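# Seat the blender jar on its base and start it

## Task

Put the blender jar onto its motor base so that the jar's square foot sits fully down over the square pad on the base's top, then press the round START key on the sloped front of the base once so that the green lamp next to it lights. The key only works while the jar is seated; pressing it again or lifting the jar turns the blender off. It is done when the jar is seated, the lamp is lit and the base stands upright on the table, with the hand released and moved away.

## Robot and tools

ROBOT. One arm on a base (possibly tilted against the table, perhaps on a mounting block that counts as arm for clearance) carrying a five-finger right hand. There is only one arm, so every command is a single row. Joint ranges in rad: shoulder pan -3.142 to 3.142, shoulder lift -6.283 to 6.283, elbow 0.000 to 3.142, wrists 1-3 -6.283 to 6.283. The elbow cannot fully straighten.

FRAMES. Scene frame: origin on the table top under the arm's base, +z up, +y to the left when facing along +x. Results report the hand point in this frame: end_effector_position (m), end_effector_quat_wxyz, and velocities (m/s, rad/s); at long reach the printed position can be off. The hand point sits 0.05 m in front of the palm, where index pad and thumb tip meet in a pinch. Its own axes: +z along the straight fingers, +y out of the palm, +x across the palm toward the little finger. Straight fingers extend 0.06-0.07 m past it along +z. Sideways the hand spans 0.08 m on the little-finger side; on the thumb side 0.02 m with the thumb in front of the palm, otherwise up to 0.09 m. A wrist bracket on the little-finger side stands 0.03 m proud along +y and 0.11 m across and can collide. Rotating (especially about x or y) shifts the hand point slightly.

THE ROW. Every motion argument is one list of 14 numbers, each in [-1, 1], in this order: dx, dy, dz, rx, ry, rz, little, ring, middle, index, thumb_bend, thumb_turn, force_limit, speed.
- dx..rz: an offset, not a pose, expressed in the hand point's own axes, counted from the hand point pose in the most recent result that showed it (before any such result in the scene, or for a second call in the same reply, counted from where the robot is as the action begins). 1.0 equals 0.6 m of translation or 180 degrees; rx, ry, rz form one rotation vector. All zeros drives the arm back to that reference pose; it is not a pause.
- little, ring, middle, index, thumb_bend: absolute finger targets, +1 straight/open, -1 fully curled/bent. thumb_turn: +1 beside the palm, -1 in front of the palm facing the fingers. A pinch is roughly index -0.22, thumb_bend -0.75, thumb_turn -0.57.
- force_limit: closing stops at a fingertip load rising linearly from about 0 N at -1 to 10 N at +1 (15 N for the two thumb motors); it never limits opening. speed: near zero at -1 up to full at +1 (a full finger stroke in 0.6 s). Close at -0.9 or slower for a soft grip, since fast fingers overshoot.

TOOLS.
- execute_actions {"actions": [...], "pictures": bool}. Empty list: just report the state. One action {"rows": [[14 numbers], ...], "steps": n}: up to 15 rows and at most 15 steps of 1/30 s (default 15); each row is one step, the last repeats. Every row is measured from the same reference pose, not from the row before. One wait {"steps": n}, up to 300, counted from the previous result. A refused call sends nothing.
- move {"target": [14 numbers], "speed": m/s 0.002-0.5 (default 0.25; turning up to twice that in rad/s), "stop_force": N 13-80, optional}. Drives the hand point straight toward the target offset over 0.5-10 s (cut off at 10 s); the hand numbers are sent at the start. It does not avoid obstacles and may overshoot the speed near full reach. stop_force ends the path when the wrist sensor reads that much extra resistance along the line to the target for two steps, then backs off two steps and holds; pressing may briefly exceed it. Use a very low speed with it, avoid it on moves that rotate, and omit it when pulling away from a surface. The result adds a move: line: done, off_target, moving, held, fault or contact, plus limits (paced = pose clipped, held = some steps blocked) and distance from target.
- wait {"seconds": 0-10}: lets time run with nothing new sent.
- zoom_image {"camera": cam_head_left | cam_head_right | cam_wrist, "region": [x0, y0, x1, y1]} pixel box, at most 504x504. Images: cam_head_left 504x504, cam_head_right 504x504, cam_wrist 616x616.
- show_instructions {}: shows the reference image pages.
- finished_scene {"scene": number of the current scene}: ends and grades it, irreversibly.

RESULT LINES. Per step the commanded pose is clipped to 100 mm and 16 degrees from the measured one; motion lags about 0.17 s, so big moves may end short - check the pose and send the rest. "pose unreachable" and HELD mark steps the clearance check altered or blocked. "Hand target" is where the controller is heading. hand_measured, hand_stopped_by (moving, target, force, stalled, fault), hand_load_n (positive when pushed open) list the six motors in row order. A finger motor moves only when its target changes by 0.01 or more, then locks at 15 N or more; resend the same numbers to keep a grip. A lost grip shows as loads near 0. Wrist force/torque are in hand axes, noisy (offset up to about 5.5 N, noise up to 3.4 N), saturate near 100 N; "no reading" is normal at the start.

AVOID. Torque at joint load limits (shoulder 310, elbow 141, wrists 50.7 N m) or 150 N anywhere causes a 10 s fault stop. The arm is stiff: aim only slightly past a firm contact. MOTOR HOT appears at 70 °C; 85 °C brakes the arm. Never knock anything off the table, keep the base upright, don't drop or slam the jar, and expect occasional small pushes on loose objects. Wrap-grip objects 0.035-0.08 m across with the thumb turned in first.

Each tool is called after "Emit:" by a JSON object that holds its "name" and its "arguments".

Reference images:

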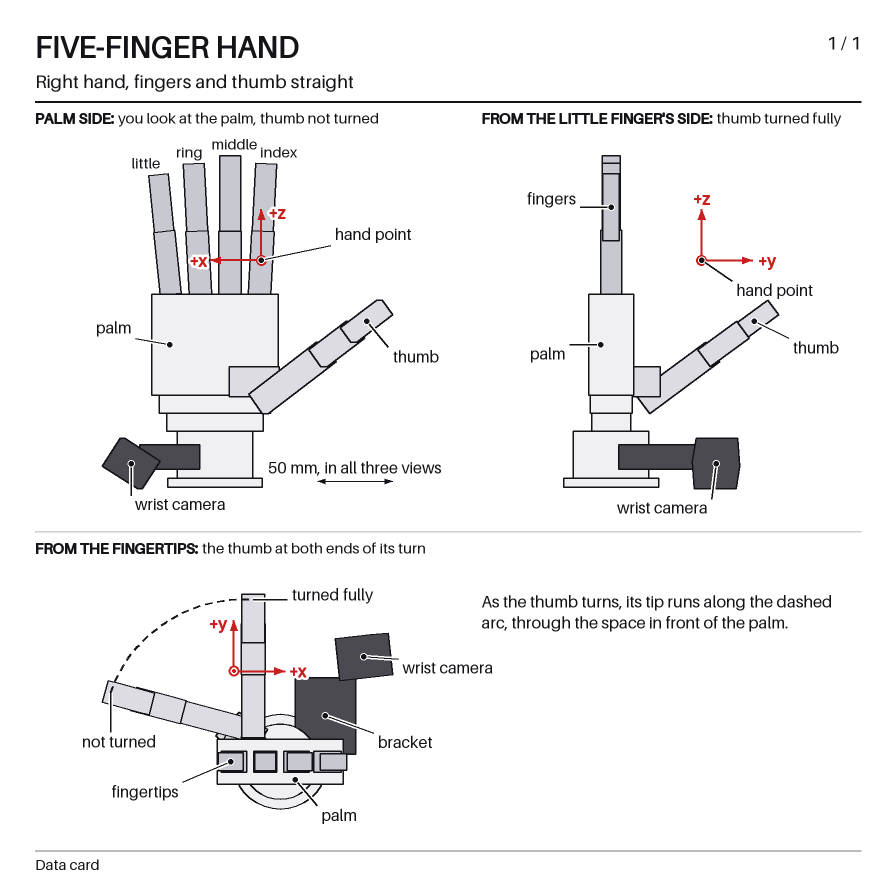

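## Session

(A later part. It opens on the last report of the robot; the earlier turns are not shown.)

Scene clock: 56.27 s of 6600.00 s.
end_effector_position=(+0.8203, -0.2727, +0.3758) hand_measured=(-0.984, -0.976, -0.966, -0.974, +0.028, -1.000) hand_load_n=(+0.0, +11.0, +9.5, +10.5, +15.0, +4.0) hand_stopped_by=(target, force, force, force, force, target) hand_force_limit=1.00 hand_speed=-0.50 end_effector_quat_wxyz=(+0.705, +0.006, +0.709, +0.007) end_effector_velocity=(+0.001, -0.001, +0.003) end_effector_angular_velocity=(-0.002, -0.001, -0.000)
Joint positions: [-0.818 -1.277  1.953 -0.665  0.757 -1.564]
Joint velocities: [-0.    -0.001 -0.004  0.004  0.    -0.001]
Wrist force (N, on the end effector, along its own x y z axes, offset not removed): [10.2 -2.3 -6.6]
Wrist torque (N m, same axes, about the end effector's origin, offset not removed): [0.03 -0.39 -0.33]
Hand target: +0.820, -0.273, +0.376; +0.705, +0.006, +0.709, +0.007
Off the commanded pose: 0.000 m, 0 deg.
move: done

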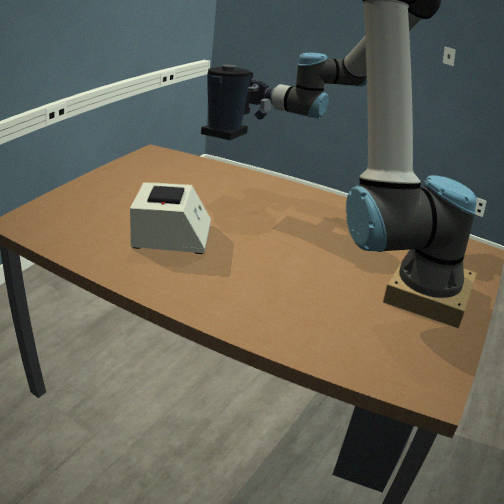

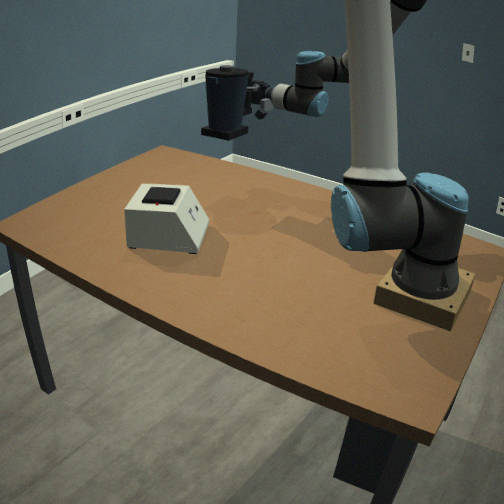

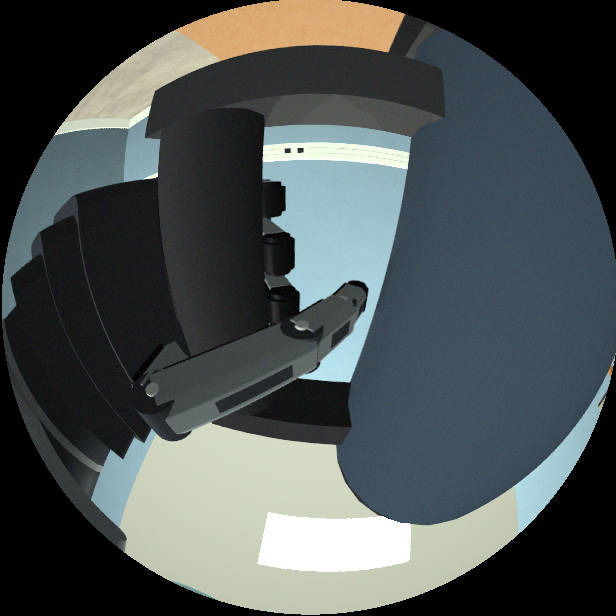

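Emit:
{"name": "move", "arguments": {"target": [0,0.64,0.123,-0.139,0,0,-0.985,-0.985,-1,-1,-1,-1,1,-0.5], "speed": 0.15}}

Emit:
{"name": "zoom_image", "arguments": {"camera": "cam_head_left", "region": [80,80,280,280]}}

Emit:
{"name": "zoom_image", "arguments": {"camera": "cam_head_right", "region": [80,80,280,280]}}

Scene clock: 63.20 s of 6600.00 s.
end_effector_position=(+0.8938, +0.1112, +0.3826) hand_measured=(-0.984, -0.976, -0.966, -0.974, +0.028, -1.000) hand_load_n=(+0.0, +11.0, +9.5, +10.5, +15.0, +4.0) hand_stopped_by=(target, force, force, force, force, target) hand_force_limit=1.00 hand_speed=-0.50 end_effector_quat_wxyz=(+0.690, -0.147, +0.690, +0.160) end_effector_velocity=(+0.000, +0.002, +0.001) end_effector_angular_velocity=(-0.000, -0.001, +0.002)
Joint positions: [-0.345 -1.233  1.884 -0.649  0.793 -1.555]
Joint velocities: [ 0.002  0.    -0.001  0.001  0.     0.   ]
Wrist force (N, on the end effector, along its own x y z axes, offset not removed): [8.2 0.1 0.5]
Wrist torque (N m, same axes, about the end effector's origin, offset not removed): [-0.04 -0.22 -0.41]
Hand target: +0.894, +0.111, +0.383; +0.690, -0.147, +0.690, +0.161
Off the commanded pose: 0.000 m, 0 deg.
After step 90, 0.80 s passed at rest.
move: done

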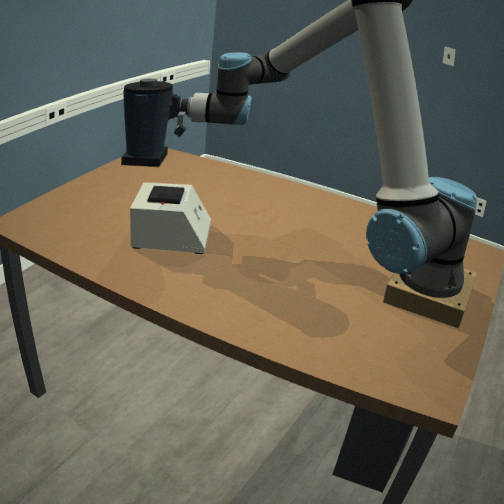

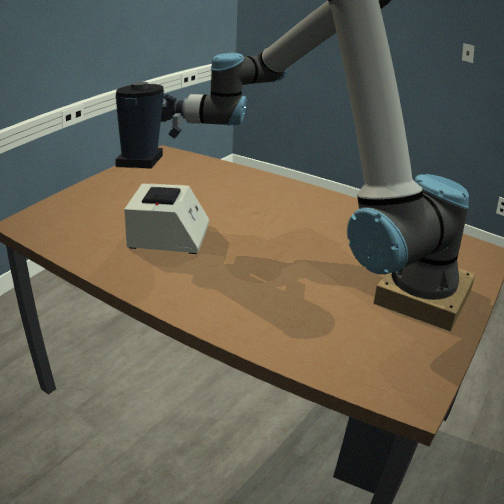

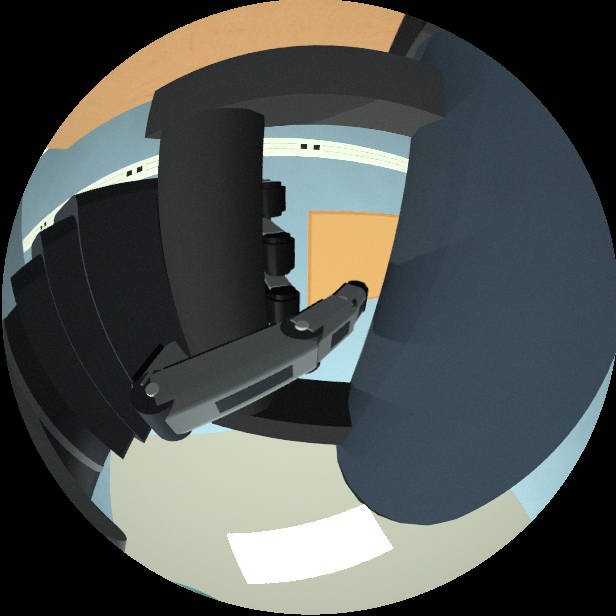

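Region (80, 80, 280, 280) of cam_head_left's 504x504 image, scaled by 2.520, with more detail than that image has.

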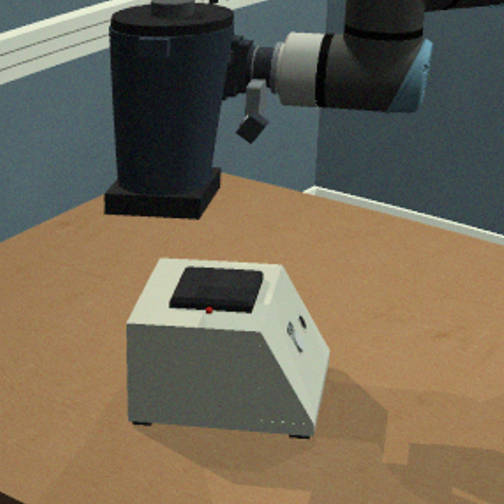

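Region (80, 80, 280, 280) of cam_head_right's 504x504 image, scaled by 2.520, with more detail than that image has.

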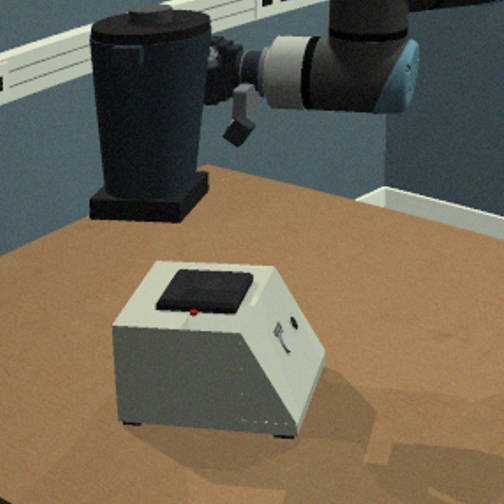

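Emit:
{"name": "move", "arguments": {"target": [0.115,0,-0.1,0,0,0,-0.985,-0.985,-1,-1,-1,-1,1,-0.5], "speed": 0.08}}

Emit:
{"name": "zoom_image", "arguments": {"camera": "cam_head_left", "region": [80,80,280,280]}}

Emit:
{"name": "zoom_image", "arguments": {"camera": "cam_head_right", "region": [80,80,280,280]}}

Scene clock: 67.90 s of 6600.00 s.
end_effector_position=(+0.8392, +0.0871, +0.3136) hand_measured=(-0.984, -0.976, -0.966, -0.974, +0.028, -1.000) hand_load_n=(+0.0, +11.0, +9.5, +10.5, +15.0, +4.0) hand_stopped_by=(target, force, force, force, force, target) hand_force_limit=1.00 hand_speed=-0.50 end_effector_quat_wxyz=(+0.690, -0.147, +0.690, +0.160) end_effector_velocity=(-0.001, -0.001, -0.001) end_effector_angular_velocity=(+0.001, +0.000, +0.001)
Joint positions: [-0.413 -1.223  2.031 -0.806  0.726 -1.555]
Joint velocities: [-0.002  0.001  0.003 -0.005 -0.002  0.002]
Wrist force (N, on the end effector, along its own x y z axes, offset not removed): [12.1 -0.1 -1.4]
Wrist torque (N m, same axes, about the end effector's origin, offset not removed): [0.10 -0.88 -0.12]
Hand target: +0.839, +0.087, +0.313; +0.690, -0.147, +0.690, +0.160
Off the commanded pose: 0.000 m, 0 deg.
After step 90, 0.13 s passed at rest.
move: done

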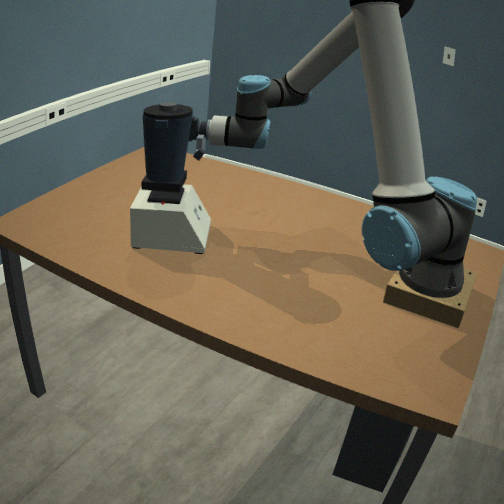

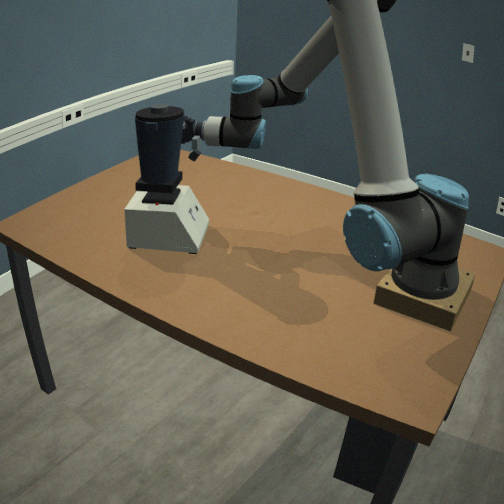

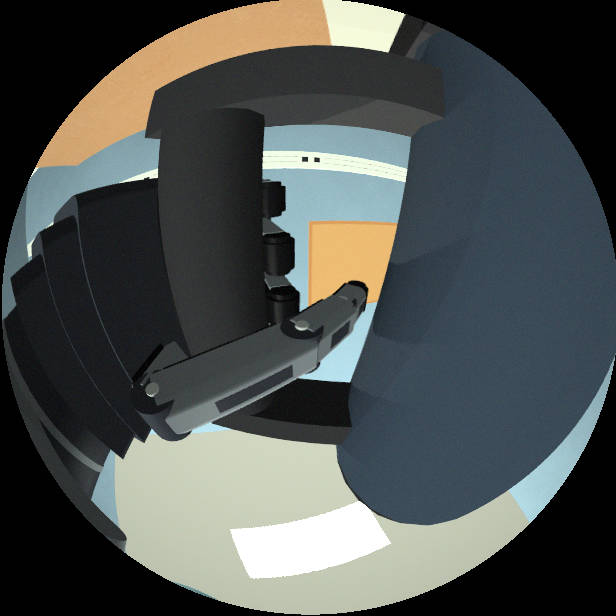

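Region (80, 80, 280, 280) of cam_head_left's 504x504 image, scaled by 2.520, with more detail than that image has.

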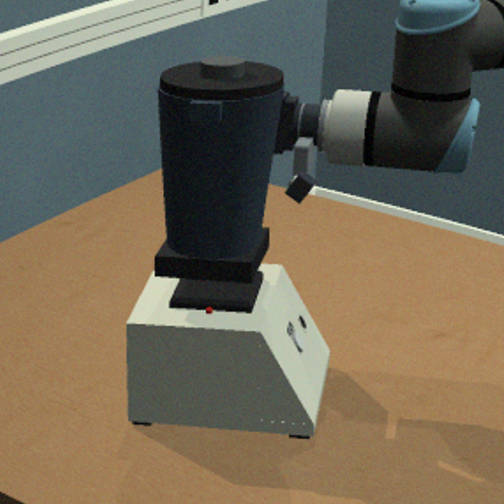

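Region (80, 80, 280, 280) of cam_head_right's 504x504 image, scaled by 2.520, with more detail than that image has.

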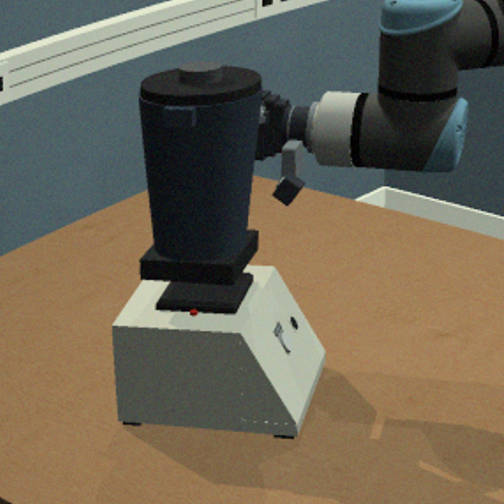

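Emit:
{"name": "move", "arguments": {"target": [0.042,0,-0.012,0,0,0,-0.985,-0.985,-1,-1,-1,-1,1,-0.5], "speed": 0.03}}

Emit:
{"name": "zoom_image", "arguments": {"camera": "cam_head_left", "region": [110,140,230,260]}}

Emit:
{"name": "zoom_image", "arguments": {"camera": "cam_head_right", "region": [110,140,230,260]}}

Scene clock: 72.40 s of 6600.00 s.
end_effector_position=(+0.8325, +0.0846, +0.2885) hand_measured=(-0.984, -0.976, -0.966, -0.974, +0.028, -1.000) hand_load_n=(+0.0, +11.0, +9.5, +10.5, +15.0, +4.0) hand_stopped_by=(target, force, force, force, force, target) hand_force_limit=1.00 hand_speed=-0.50 end_effector_quat_wxyz=(+0.690, -0.147, +0.690, +0.160) end_effector_velocity=(-0.000, -0.000, -0.002) end_effector_angular_velocity=(+0.000, +0.000, -0.001)
Joint positions: [-0.422 -1.198  2.055 -0.856  0.717 -1.555]
Joint velocities: [-0.001  0.002  0.002 -0.004  0.001  0.   ]
Wrist force (N, on the end effector, along its own x y z axes, offset not removed): [4.2 -6.2 -1.3]
Wrist torque (N m, same axes, about the end effector's origin, offset not removed): [-1.02 0.52 -1.08]
Hand target: +0.833, +0.085, +0.288; +0.690, -0.147, +0.690, +0.160
Off the commanded pose: 0.000 m, 0 deg.
After step 90, 0.30 s passed at rest.
move: done

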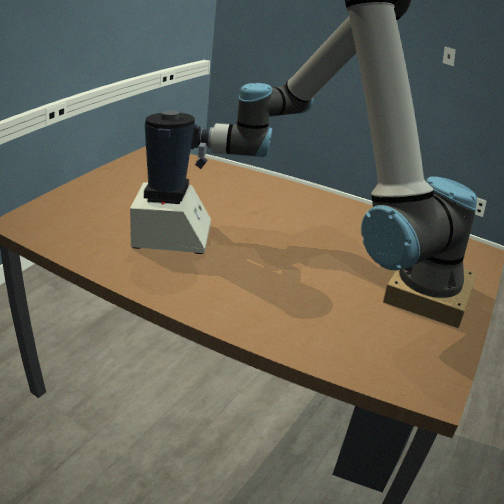

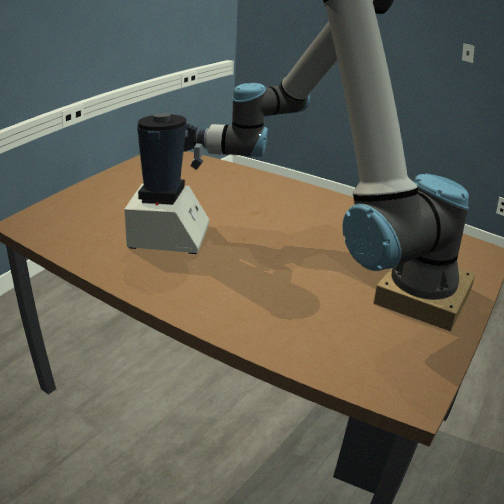

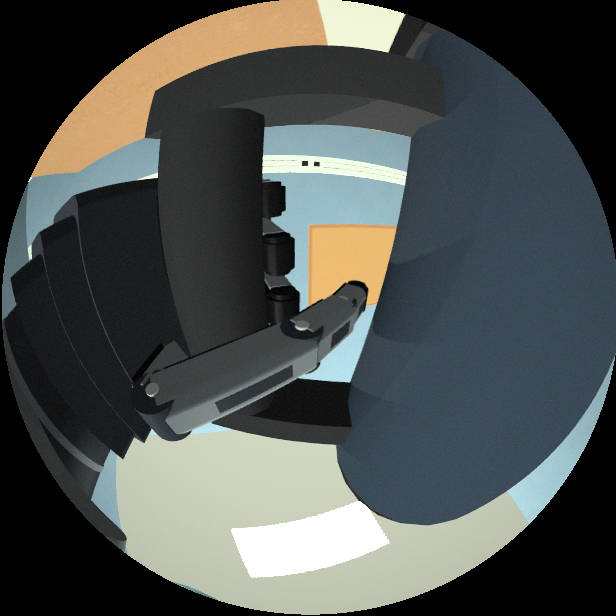

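Region (110, 140, 230, 260) of cam_head_left's 504x504 image, scaled by 4.200, with more detail than that image has.

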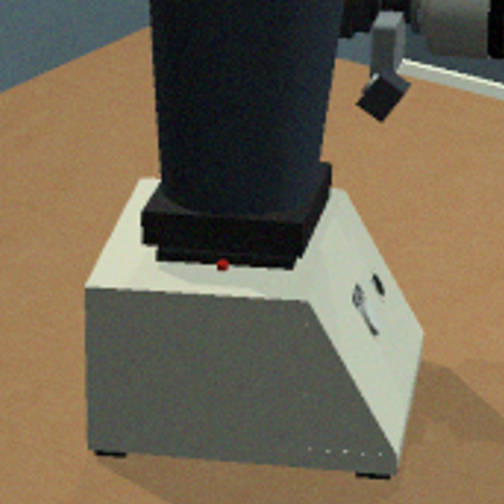

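Region (110, 140, 230, 260) of cam_head_right's 504x504 image, scaled by 4.200, with more detail than that image has.

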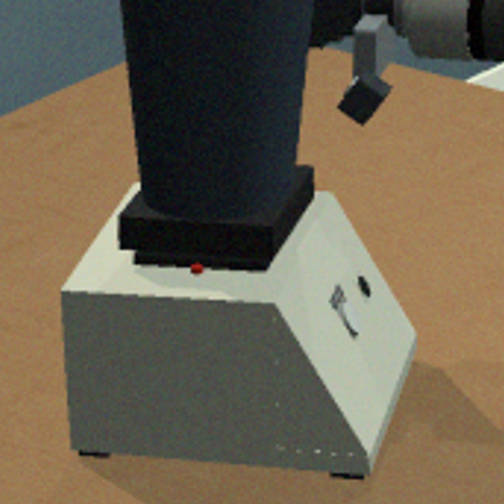

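Looks centred. Lower with force stop.

Emit:
{"name": "move", "arguments": {"target": [0.04,0,-0.002,0,0,0,-0.985,-0.985,-1,-1,-1,-1,1,-0.5], "speed": 0.008, "stop_force": 15}}

Emit:
{"name": "zoom_image", "arguments": {"camera": "cam_head_left", "region": [110,140,230,260]}}

Scene clock: 75.77 s of 6600.00 s.
end_effector_position=(+0.8322, +0.0846, +0.2830) hand_measured=(-0.984, -0.976, -0.966, -0.974, +0.028, -1.000) hand_load_n=(+0.0, +12.5, +10.0, +9.5, +14.5, +6.0) hand_stopped_by=(target, force, force, force, force, target) hand_force_limit=1.00 hand_speed=-0.50 end_effector_quat_wxyz=(+0.690, -0.147, +0.690, +0.160) end_effector_velocity=(+0.000, -0.000, +0.003) end_effector_angular_velocity=(-0.000, +0.000, -0.001)
Joint positions: [-0.422 -1.19   2.058 -0.867  0.717 -1.555]
Joint velocities: [ 0.    -0.004 -0.002  0.006  0.001 -0.   ]
Wrist force (N, on the end effector, along its own x y z axes, offset not removed): [5.8 7.3 -4.0]
Wrist torque (N m, same axes, about the end effector's origin, offset not removed): [0.56 -1.42 2.54]
Hand target: +0.832, +0.085, +0.283; +0.690, -0.147, +0.690, +0.160
Off the commanded pose: 0.018 m, 0 deg.
move: contact

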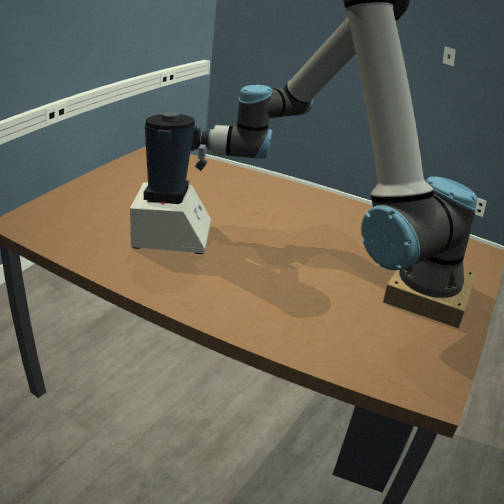

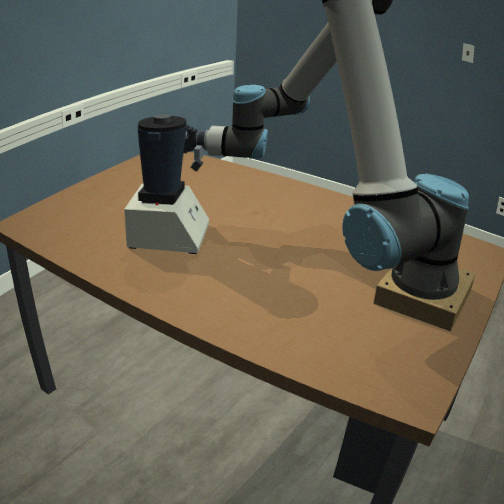

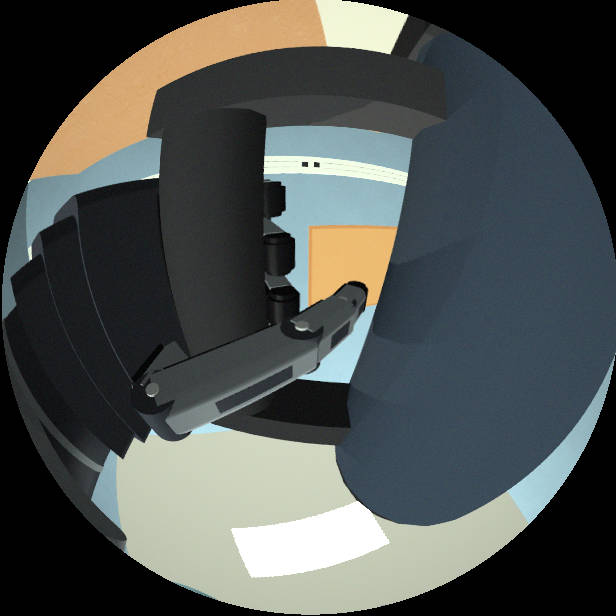

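Region (110, 140, 230, 260) of cam_head_left's 504x504 image, scaled by 4.200, with more detail than that image has.

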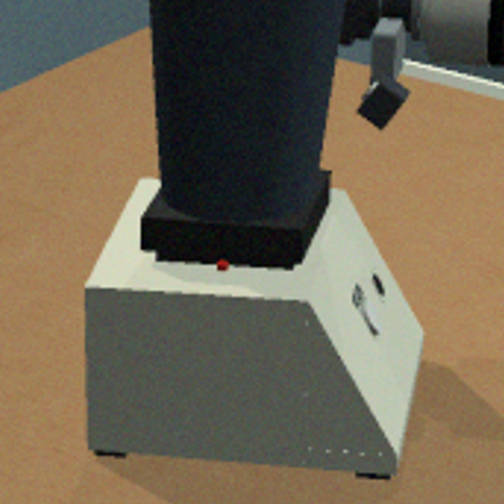

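Force pushes +y (near rim on chamfer). Shift +y 5 mm.

Emit:
{"name": "move", "arguments": {"target": [-0.004,0.008,-0.002,0,0,0,-0.985,-0.985,-1,-1,-1,-1,1,-0.5], "speed": 0.01}}

Emit:
{"name": "move", "arguments": {"target": [0.04,0,0,0,0,0,-0.985,-0.985,-1,-1,-1,-1,1,-0.5], "speed": 0.008, "stop_force": 15}}

Emit:
{"name": "zoom_image", "arguments": {"camera": "cam_head_left", "region": [110,140,230,260]}}

Scene clock: 79.87 s of 6600.00 s.
end_effector_position=(+0.8292, +0.0882, +0.2854) hand_measured=(-0.984, -0.976, -0.966, -0.974, +0.028, -1.000) hand_load_n=(+0.0, +11.0, +10.0, +10.5, +15.0, +4.0) hand_stopped_by=(target, force, force, force, force, target) hand_force_limit=1.00 hand_speed=-0.50 end_effector_quat_wxyz=(+0.690, -0.147, +0.690, +0.160) end_effector_velocity=(-0.001, +0.001, +0.000) end_effector_angular_velocity=(+0.000, +0.000, +0.000)
Joint positions: [-0.418 -1.198  2.064 -0.865  0.72  -1.555]
Joint velocities: [ 0.001 -0.002  0.002  0.     0.001 -0.   ]
Wrist force (N, on the end effector, along its own x y z axes, offset not removed): [11.4 -11.4 3.6]
Wrist torque (N m, same axes, about the end effector's origin, offset not removed): [-1.70 -1.20 -0.61]
Hand target: +0.829, +0.088, +0.285; +0.690, -0.147, +0.690, +0.160
Off the commanded pose: 0.000 m, 0 deg.
After step 90, 0.33 s passed at rest.
move: done

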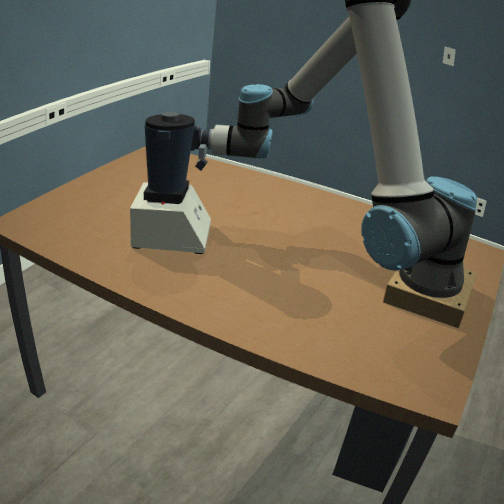

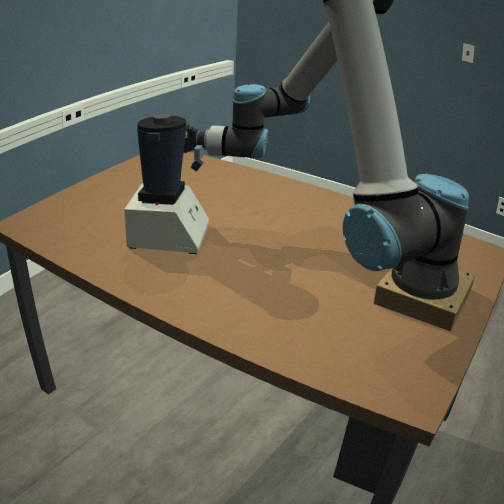

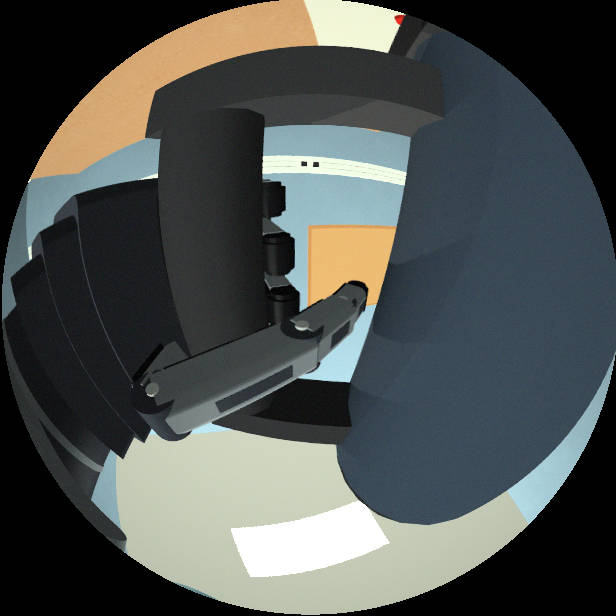

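Scene clock: 81.00 s of 6600.00 s.
end_effector_position=(+0.8291, +0.0884, +0.2793) hand_measured=(-0.984, -0.976, -0.966, -0.974, +0.028, -1.000) hand_load_n=(+0.0, +11.5, +10.0, +10.5, +15.0, +4.0) hand_stopped_by=(target, force, force, force, force, target) hand_force_limit=1.00 hand_speed=-0.50 end_effector_quat_wxyz=(+0.690, -0.147, +0.690, +0.160) end_effector_velocity=(-0.000, +0.000, +0.001) end_effector_angular_velocity=(+0.001, +0.003, -0.001)
Joint positions: [-0.418 -1.189  2.067 -0.877  0.72  -1.555]
Joint velocities: [ 0.    -0.003 -0.     0.006  0.001 -0.   ]
Wrist force (N, on the end effector, along its own x y z axes, offset not removed): [5.5 -7.9 8.6]
Wrist torque (N m, same axes, about the end effector's origin, offset not removed): [-0.87 -1.61 -0.95]
Hand target: +0.829, +0.088, +0.280; +0.690, -0.147, +0.690, +0.160
Off the commanded pose: 0.018 m, 0 deg.
move: contact

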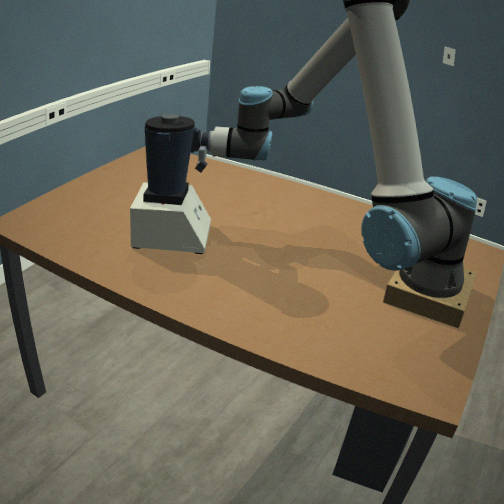

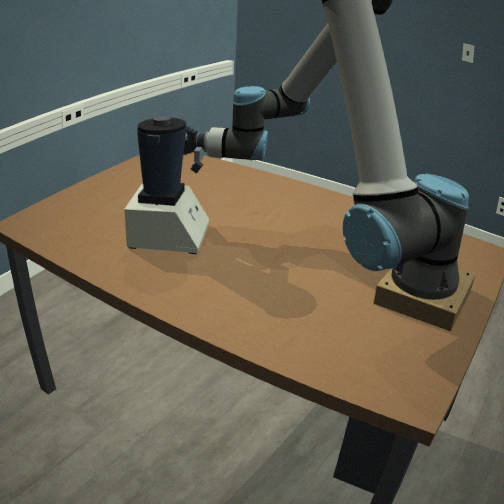

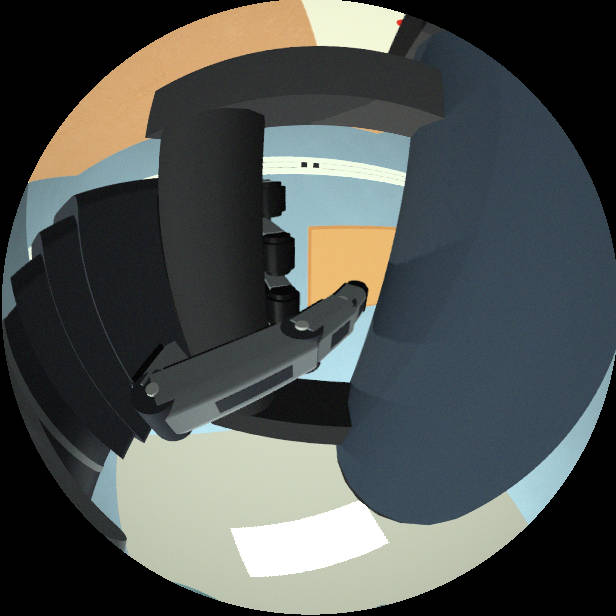

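Region (110, 140, 230, 260) of cam_head_left's 504x504 image, scaled by 4.200, with more detail than that image has.

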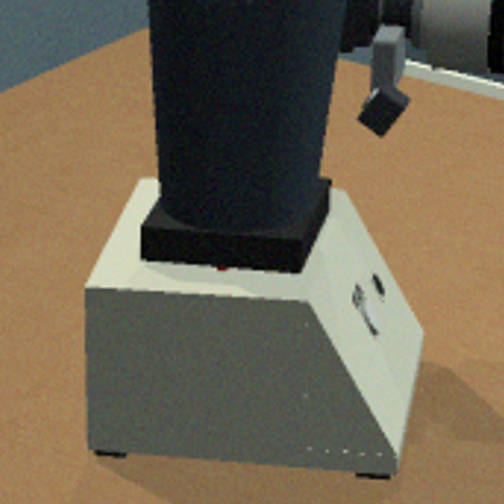

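In the chamfer; loosening should let it settle.

Emit:
{"name": "move", "arguments": {"target": [0,0,0,0,0,0,1,1,1,1,0.2,-1,1,-0.7]}}

Emit:
{"name": "zoom_image", "arguments": {"camera": "cam_head_left", "region": [110,140,230,260]}}

Scene clock: 86.93 s of 6600.00 s.
end_effector_position=(+0.8291, +0.0884, +0.2793) hand_measured=(+1.000, +1.000, +1.000, +1.000, +0.202, -1.000) hand_load_n=(+0.0, +0.0, +0.0, +0.0, +2.5, +0.5) hand_stopped_by=(target, target, target, target, target, target) hand_force_limit=1.00 hand_speed=-0.70 end_effector_quat_wxyz=(+0.690, -0.147, +0.690, +0.160) end_effector_velocity=(-0.001, +0.000, -0.002) end_effector_angular_velocity=(+0.001, +0.003, -0.001)
Joint positions: [-0.418 -1.189  2.067 -0.877  0.72  -1.555]
Joint velocities: [-0.     0.001  0.002 -0.     0.001 -0.001]
Wrist force (N, on the end effector, along its own x y z axes, offset not removed): [-1.2 -9.7 5.3]
Wrist torque (N m, same axes, about the end effector's origin, offset not removed): [-1.54 -0.16 -0.49]
Hand target: +0.829, +0.088, +0.279; +0.690, -0.147, +0.690, +0.160
Off the commanded pose: 0.000 m, 0 deg.
move: done

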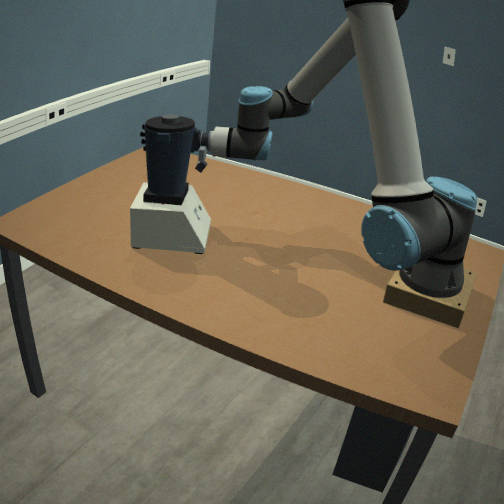

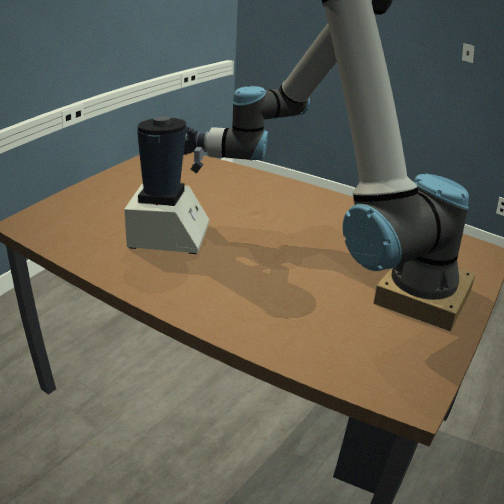

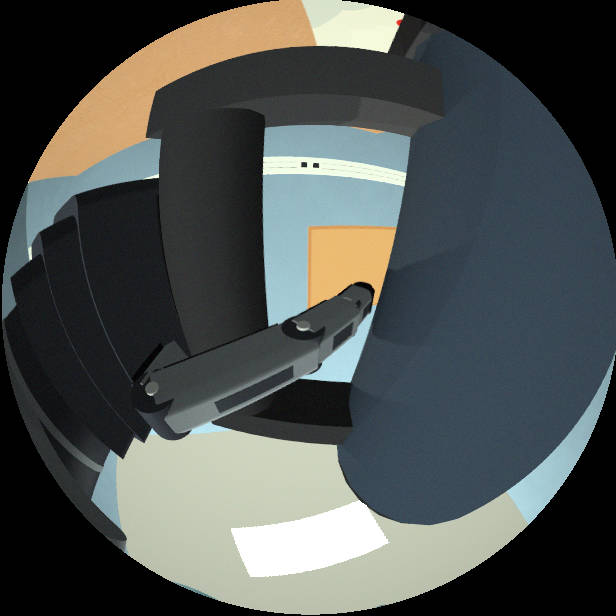

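Region (110, 140, 230, 260) of cam_head_left's 504x504 image, scaled by 4.200, with more detail than that image has.

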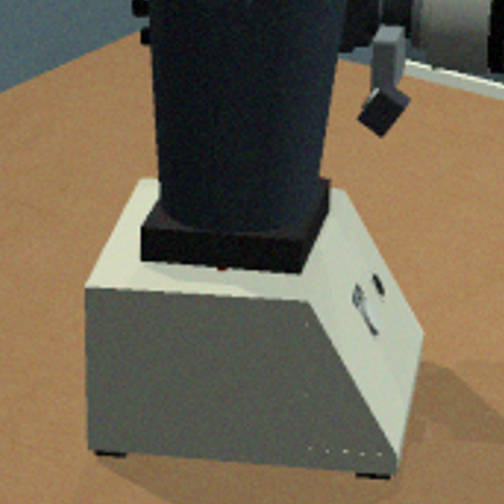

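Back away.

Emit:
{"name": "move", "arguments": {"target": [0,-0.012,-0.03,0,0,0,1,1,1,1,0.2,-1,1,-0.7], "speed": 0.02}}

Emit:
{"name": "move", "arguments": {"target": [0,-0.01,-0.35,0,0,0,1,1,1,1,0.2,-1,1,-0.7], "speed": 0.12}}

Emit:
{"name": "zoom_image", "arguments": {"camera": "cam_head_left", "region": [110,140,230,260]}}

Scene clock: 90.70 s of 6600.00 s.
end_effector_position=(+0.8160, +0.0743, +0.2791) hand_measured=(+1.000, +1.000, +1.000, +1.000, +0.202, -1.000) hand_load_n=(+0.0, +0.0, +0.0, +0.0, +0.0, +0.0) hand_stopped_by=(target, target, target, target, target, target) hand_force_limit=1.00 hand_speed=-0.70 end_effector_quat_wxyz=(+0.690, -0.147, +0.690, +0.160) end_effector_velocity=(-0.001, -0.001, +0.001) end_effector_angular_velocity=(-0.001, -0.002, -0.000)
Joint positions: [-0.449 -1.203  2.089 -0.885  0.689 -1.555]
Joint velocities: [-0.003 -0.002  0.001 -0.001 -0.003 -0.001]
Wrist force (N, on the end effector, along its own x y z axes, offset not removed): [0.7 -2.9 -4.8]
Wrist torque (N m, same axes, about the end effector's origin, offset not removed): [-0.30 0.17 0.12]
Hand target: +0.816, +0.074, +0.279; +0.690, -0.147, +0.690, +0.160
Off the commanded pose: 0.000 m, 0 deg.
move: done

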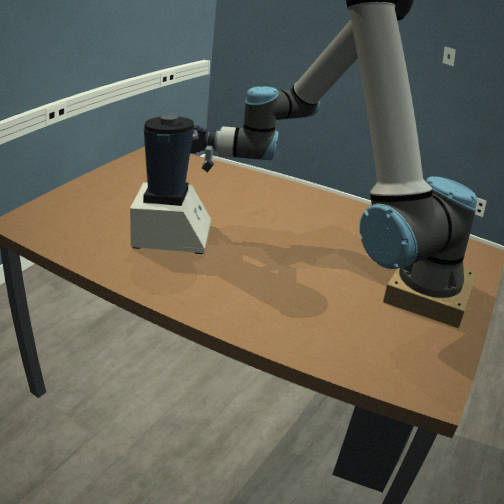

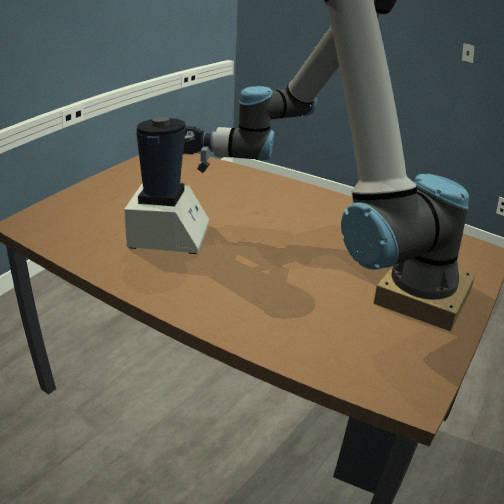

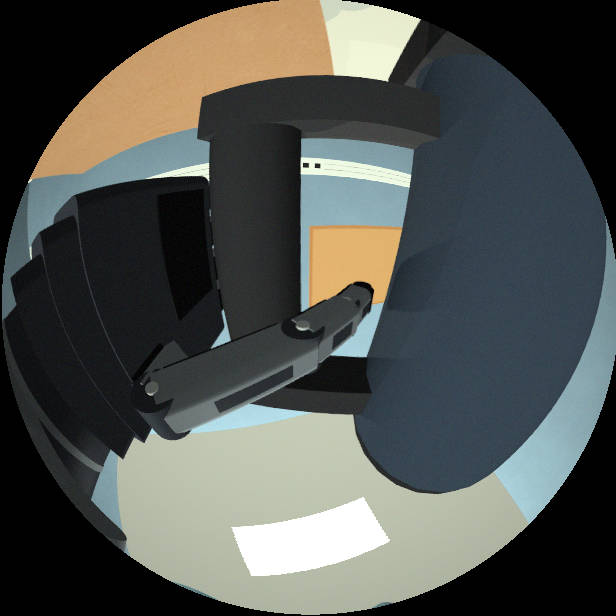

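Scene clock: 92.93 s of 6600.00 s.
end_effector_position=(+0.6284, -0.0199, +0.2783) hand_measured=(+1.000, +1.000, +1.000, +1.000, +0.202, -1.000) hand_load_n=(+0.0, +0.0, +0.0, +0.0, +0.0, +0.0) hand_stopped_by=(target, target, target, target, target, target) hand_force_limit=1.00 hand_speed=-0.70 end_effector_quat_wxyz=(+0.690, -0.147, +0.690, +0.160) end_effector_velocity=(-0.001, -0.001, +0.000) end_effector_angular_velocity=(+0.001, +0.000, +0.000)
Joint positions: [-0.825 -1.406  2.388 -0.978  0.313 -1.558]
Joint velocities: [-0.005 -0.002  0.001 -0.001 -0.005  0.002]
Wrist force (N, on the end effector, along its own x y z axes, offset not removed): [1.4 -1.2 -1.8]
Wrist torque (N m, same axes, about the end effector's origin, offset not removed): [-0.18 -0.16 0.45]
Hand target: +0.628, -0.020, +0.278; +0.690, -0.147, +0.690, +0.160
Off the commanded pose: 0.000 m, 0 deg.
move: done

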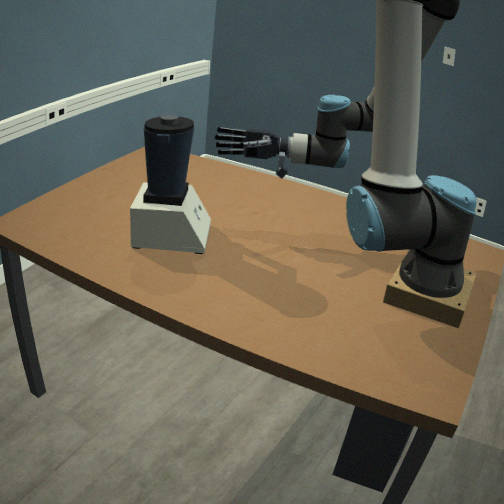

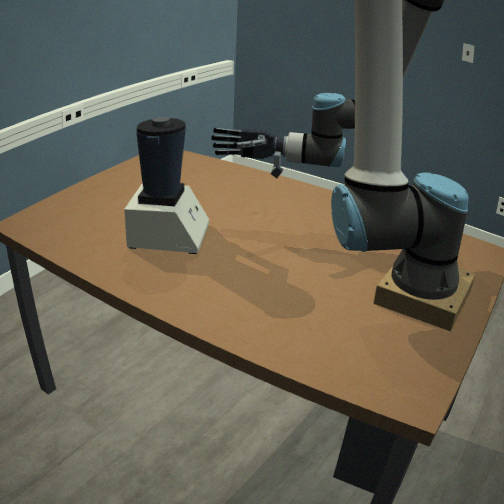

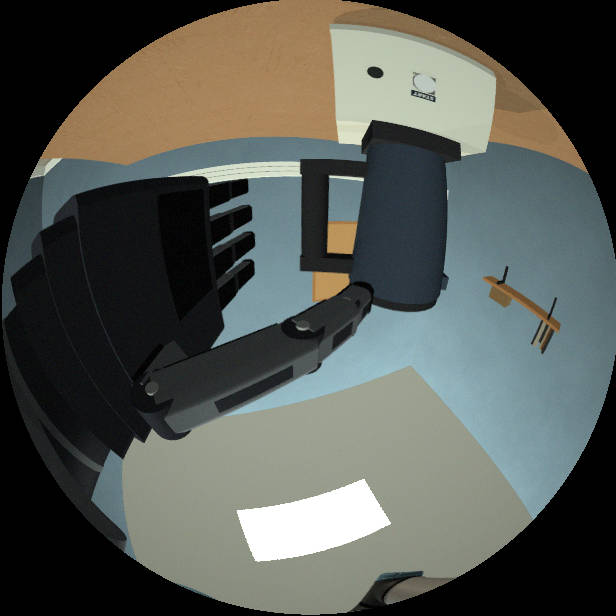

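Region (110, 140, 230, 260) of cam_head_left's 504x504 image, scaled by 4.200, with more detail than that image has.

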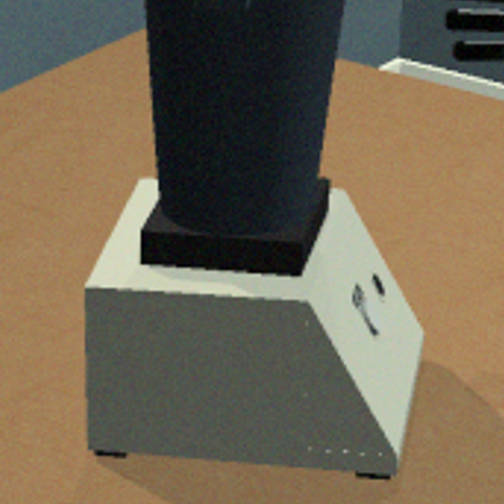

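Emit:
{"name": "move", "arguments": {"target": [0.267,0.258,-0.027,0,0.167,0,-1,-1,-1,1,1,1,1,0], "speed": 0.12}}

Emit:
{"name": "zoom_image", "arguments": {"camera": "cam_head_left", "region": [130,140,290,300]}}

Scene clock: 101.93 s of 6600.00 s.
end_effector_position=(+0.5476, +0.1162, +0.1213) hand_measured=(-1.000, -1.000, -1.000, +1.000, +1.000, +1.000) hand_load_n=(+0.0, +0.0, +0.0, +0.0, +0.0, +0.0) hand_stopped_by=(target, target, target, target, target, target) hand_force_limit=1.00 hand_speed=0.00 end_effector_quat_wxyz=(+0.488, -0.183, +0.846, +0.117) end_effector_velocity=(-0.001, +0.002, -0.001) end_effector_angular_velocity=(-0.000, +0.005, -0.001)
Joint positions: [-0.646 -1.287  2.445 -0.264  0.697 -2.314]
Joint velocities: [0.004 0.001 0.001 0.    0.005 0.002]
Wrist force (N, on the end effector, along its own x y z axes, offset not removed): [4.5 -0.2 1.6]
Wrist torque (N m, same axes, about the end effector's origin, offset not removed): [-0.34 -0.78 0.78]
Hand target: +0.548, +0.116, +0.121; +0.488, -0.183, +0.846, +0.117
Off the commanded pose: 0.000 m, 0 deg.
After step 90, 3.33 s passed at rest.
move: done

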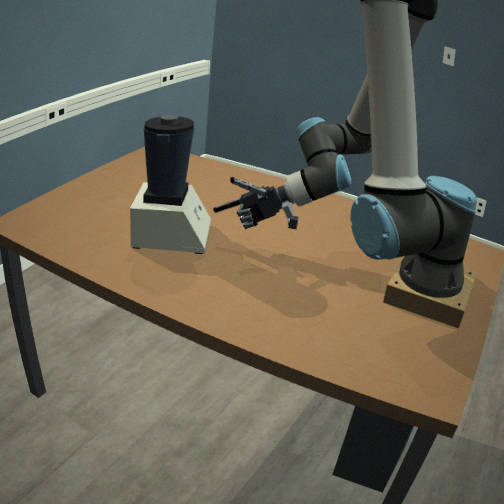

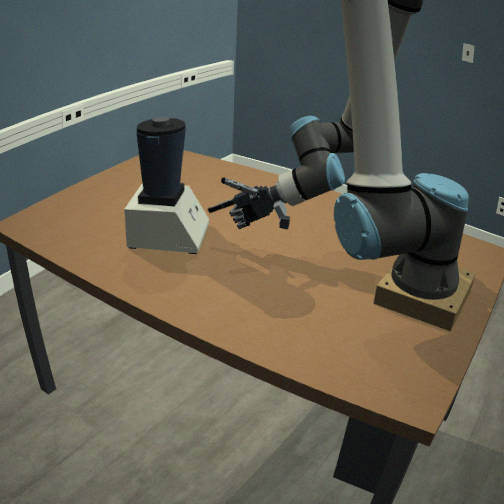

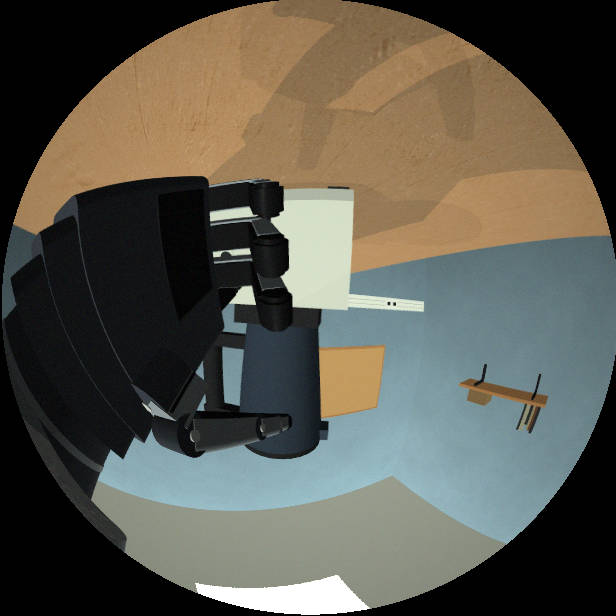

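Region (130, 140, 290, 300) of cam_head_left's 504x504 image, scaled by 3.150, with more detail than that image has.

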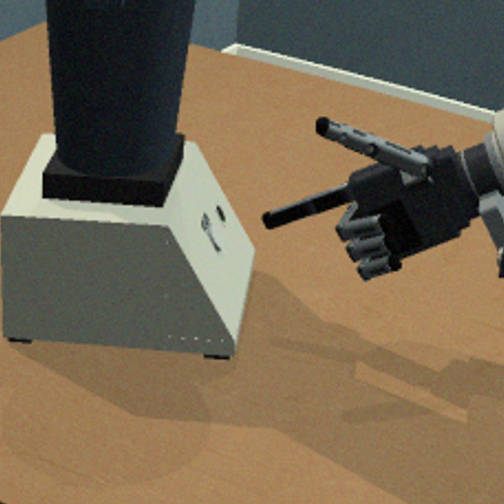

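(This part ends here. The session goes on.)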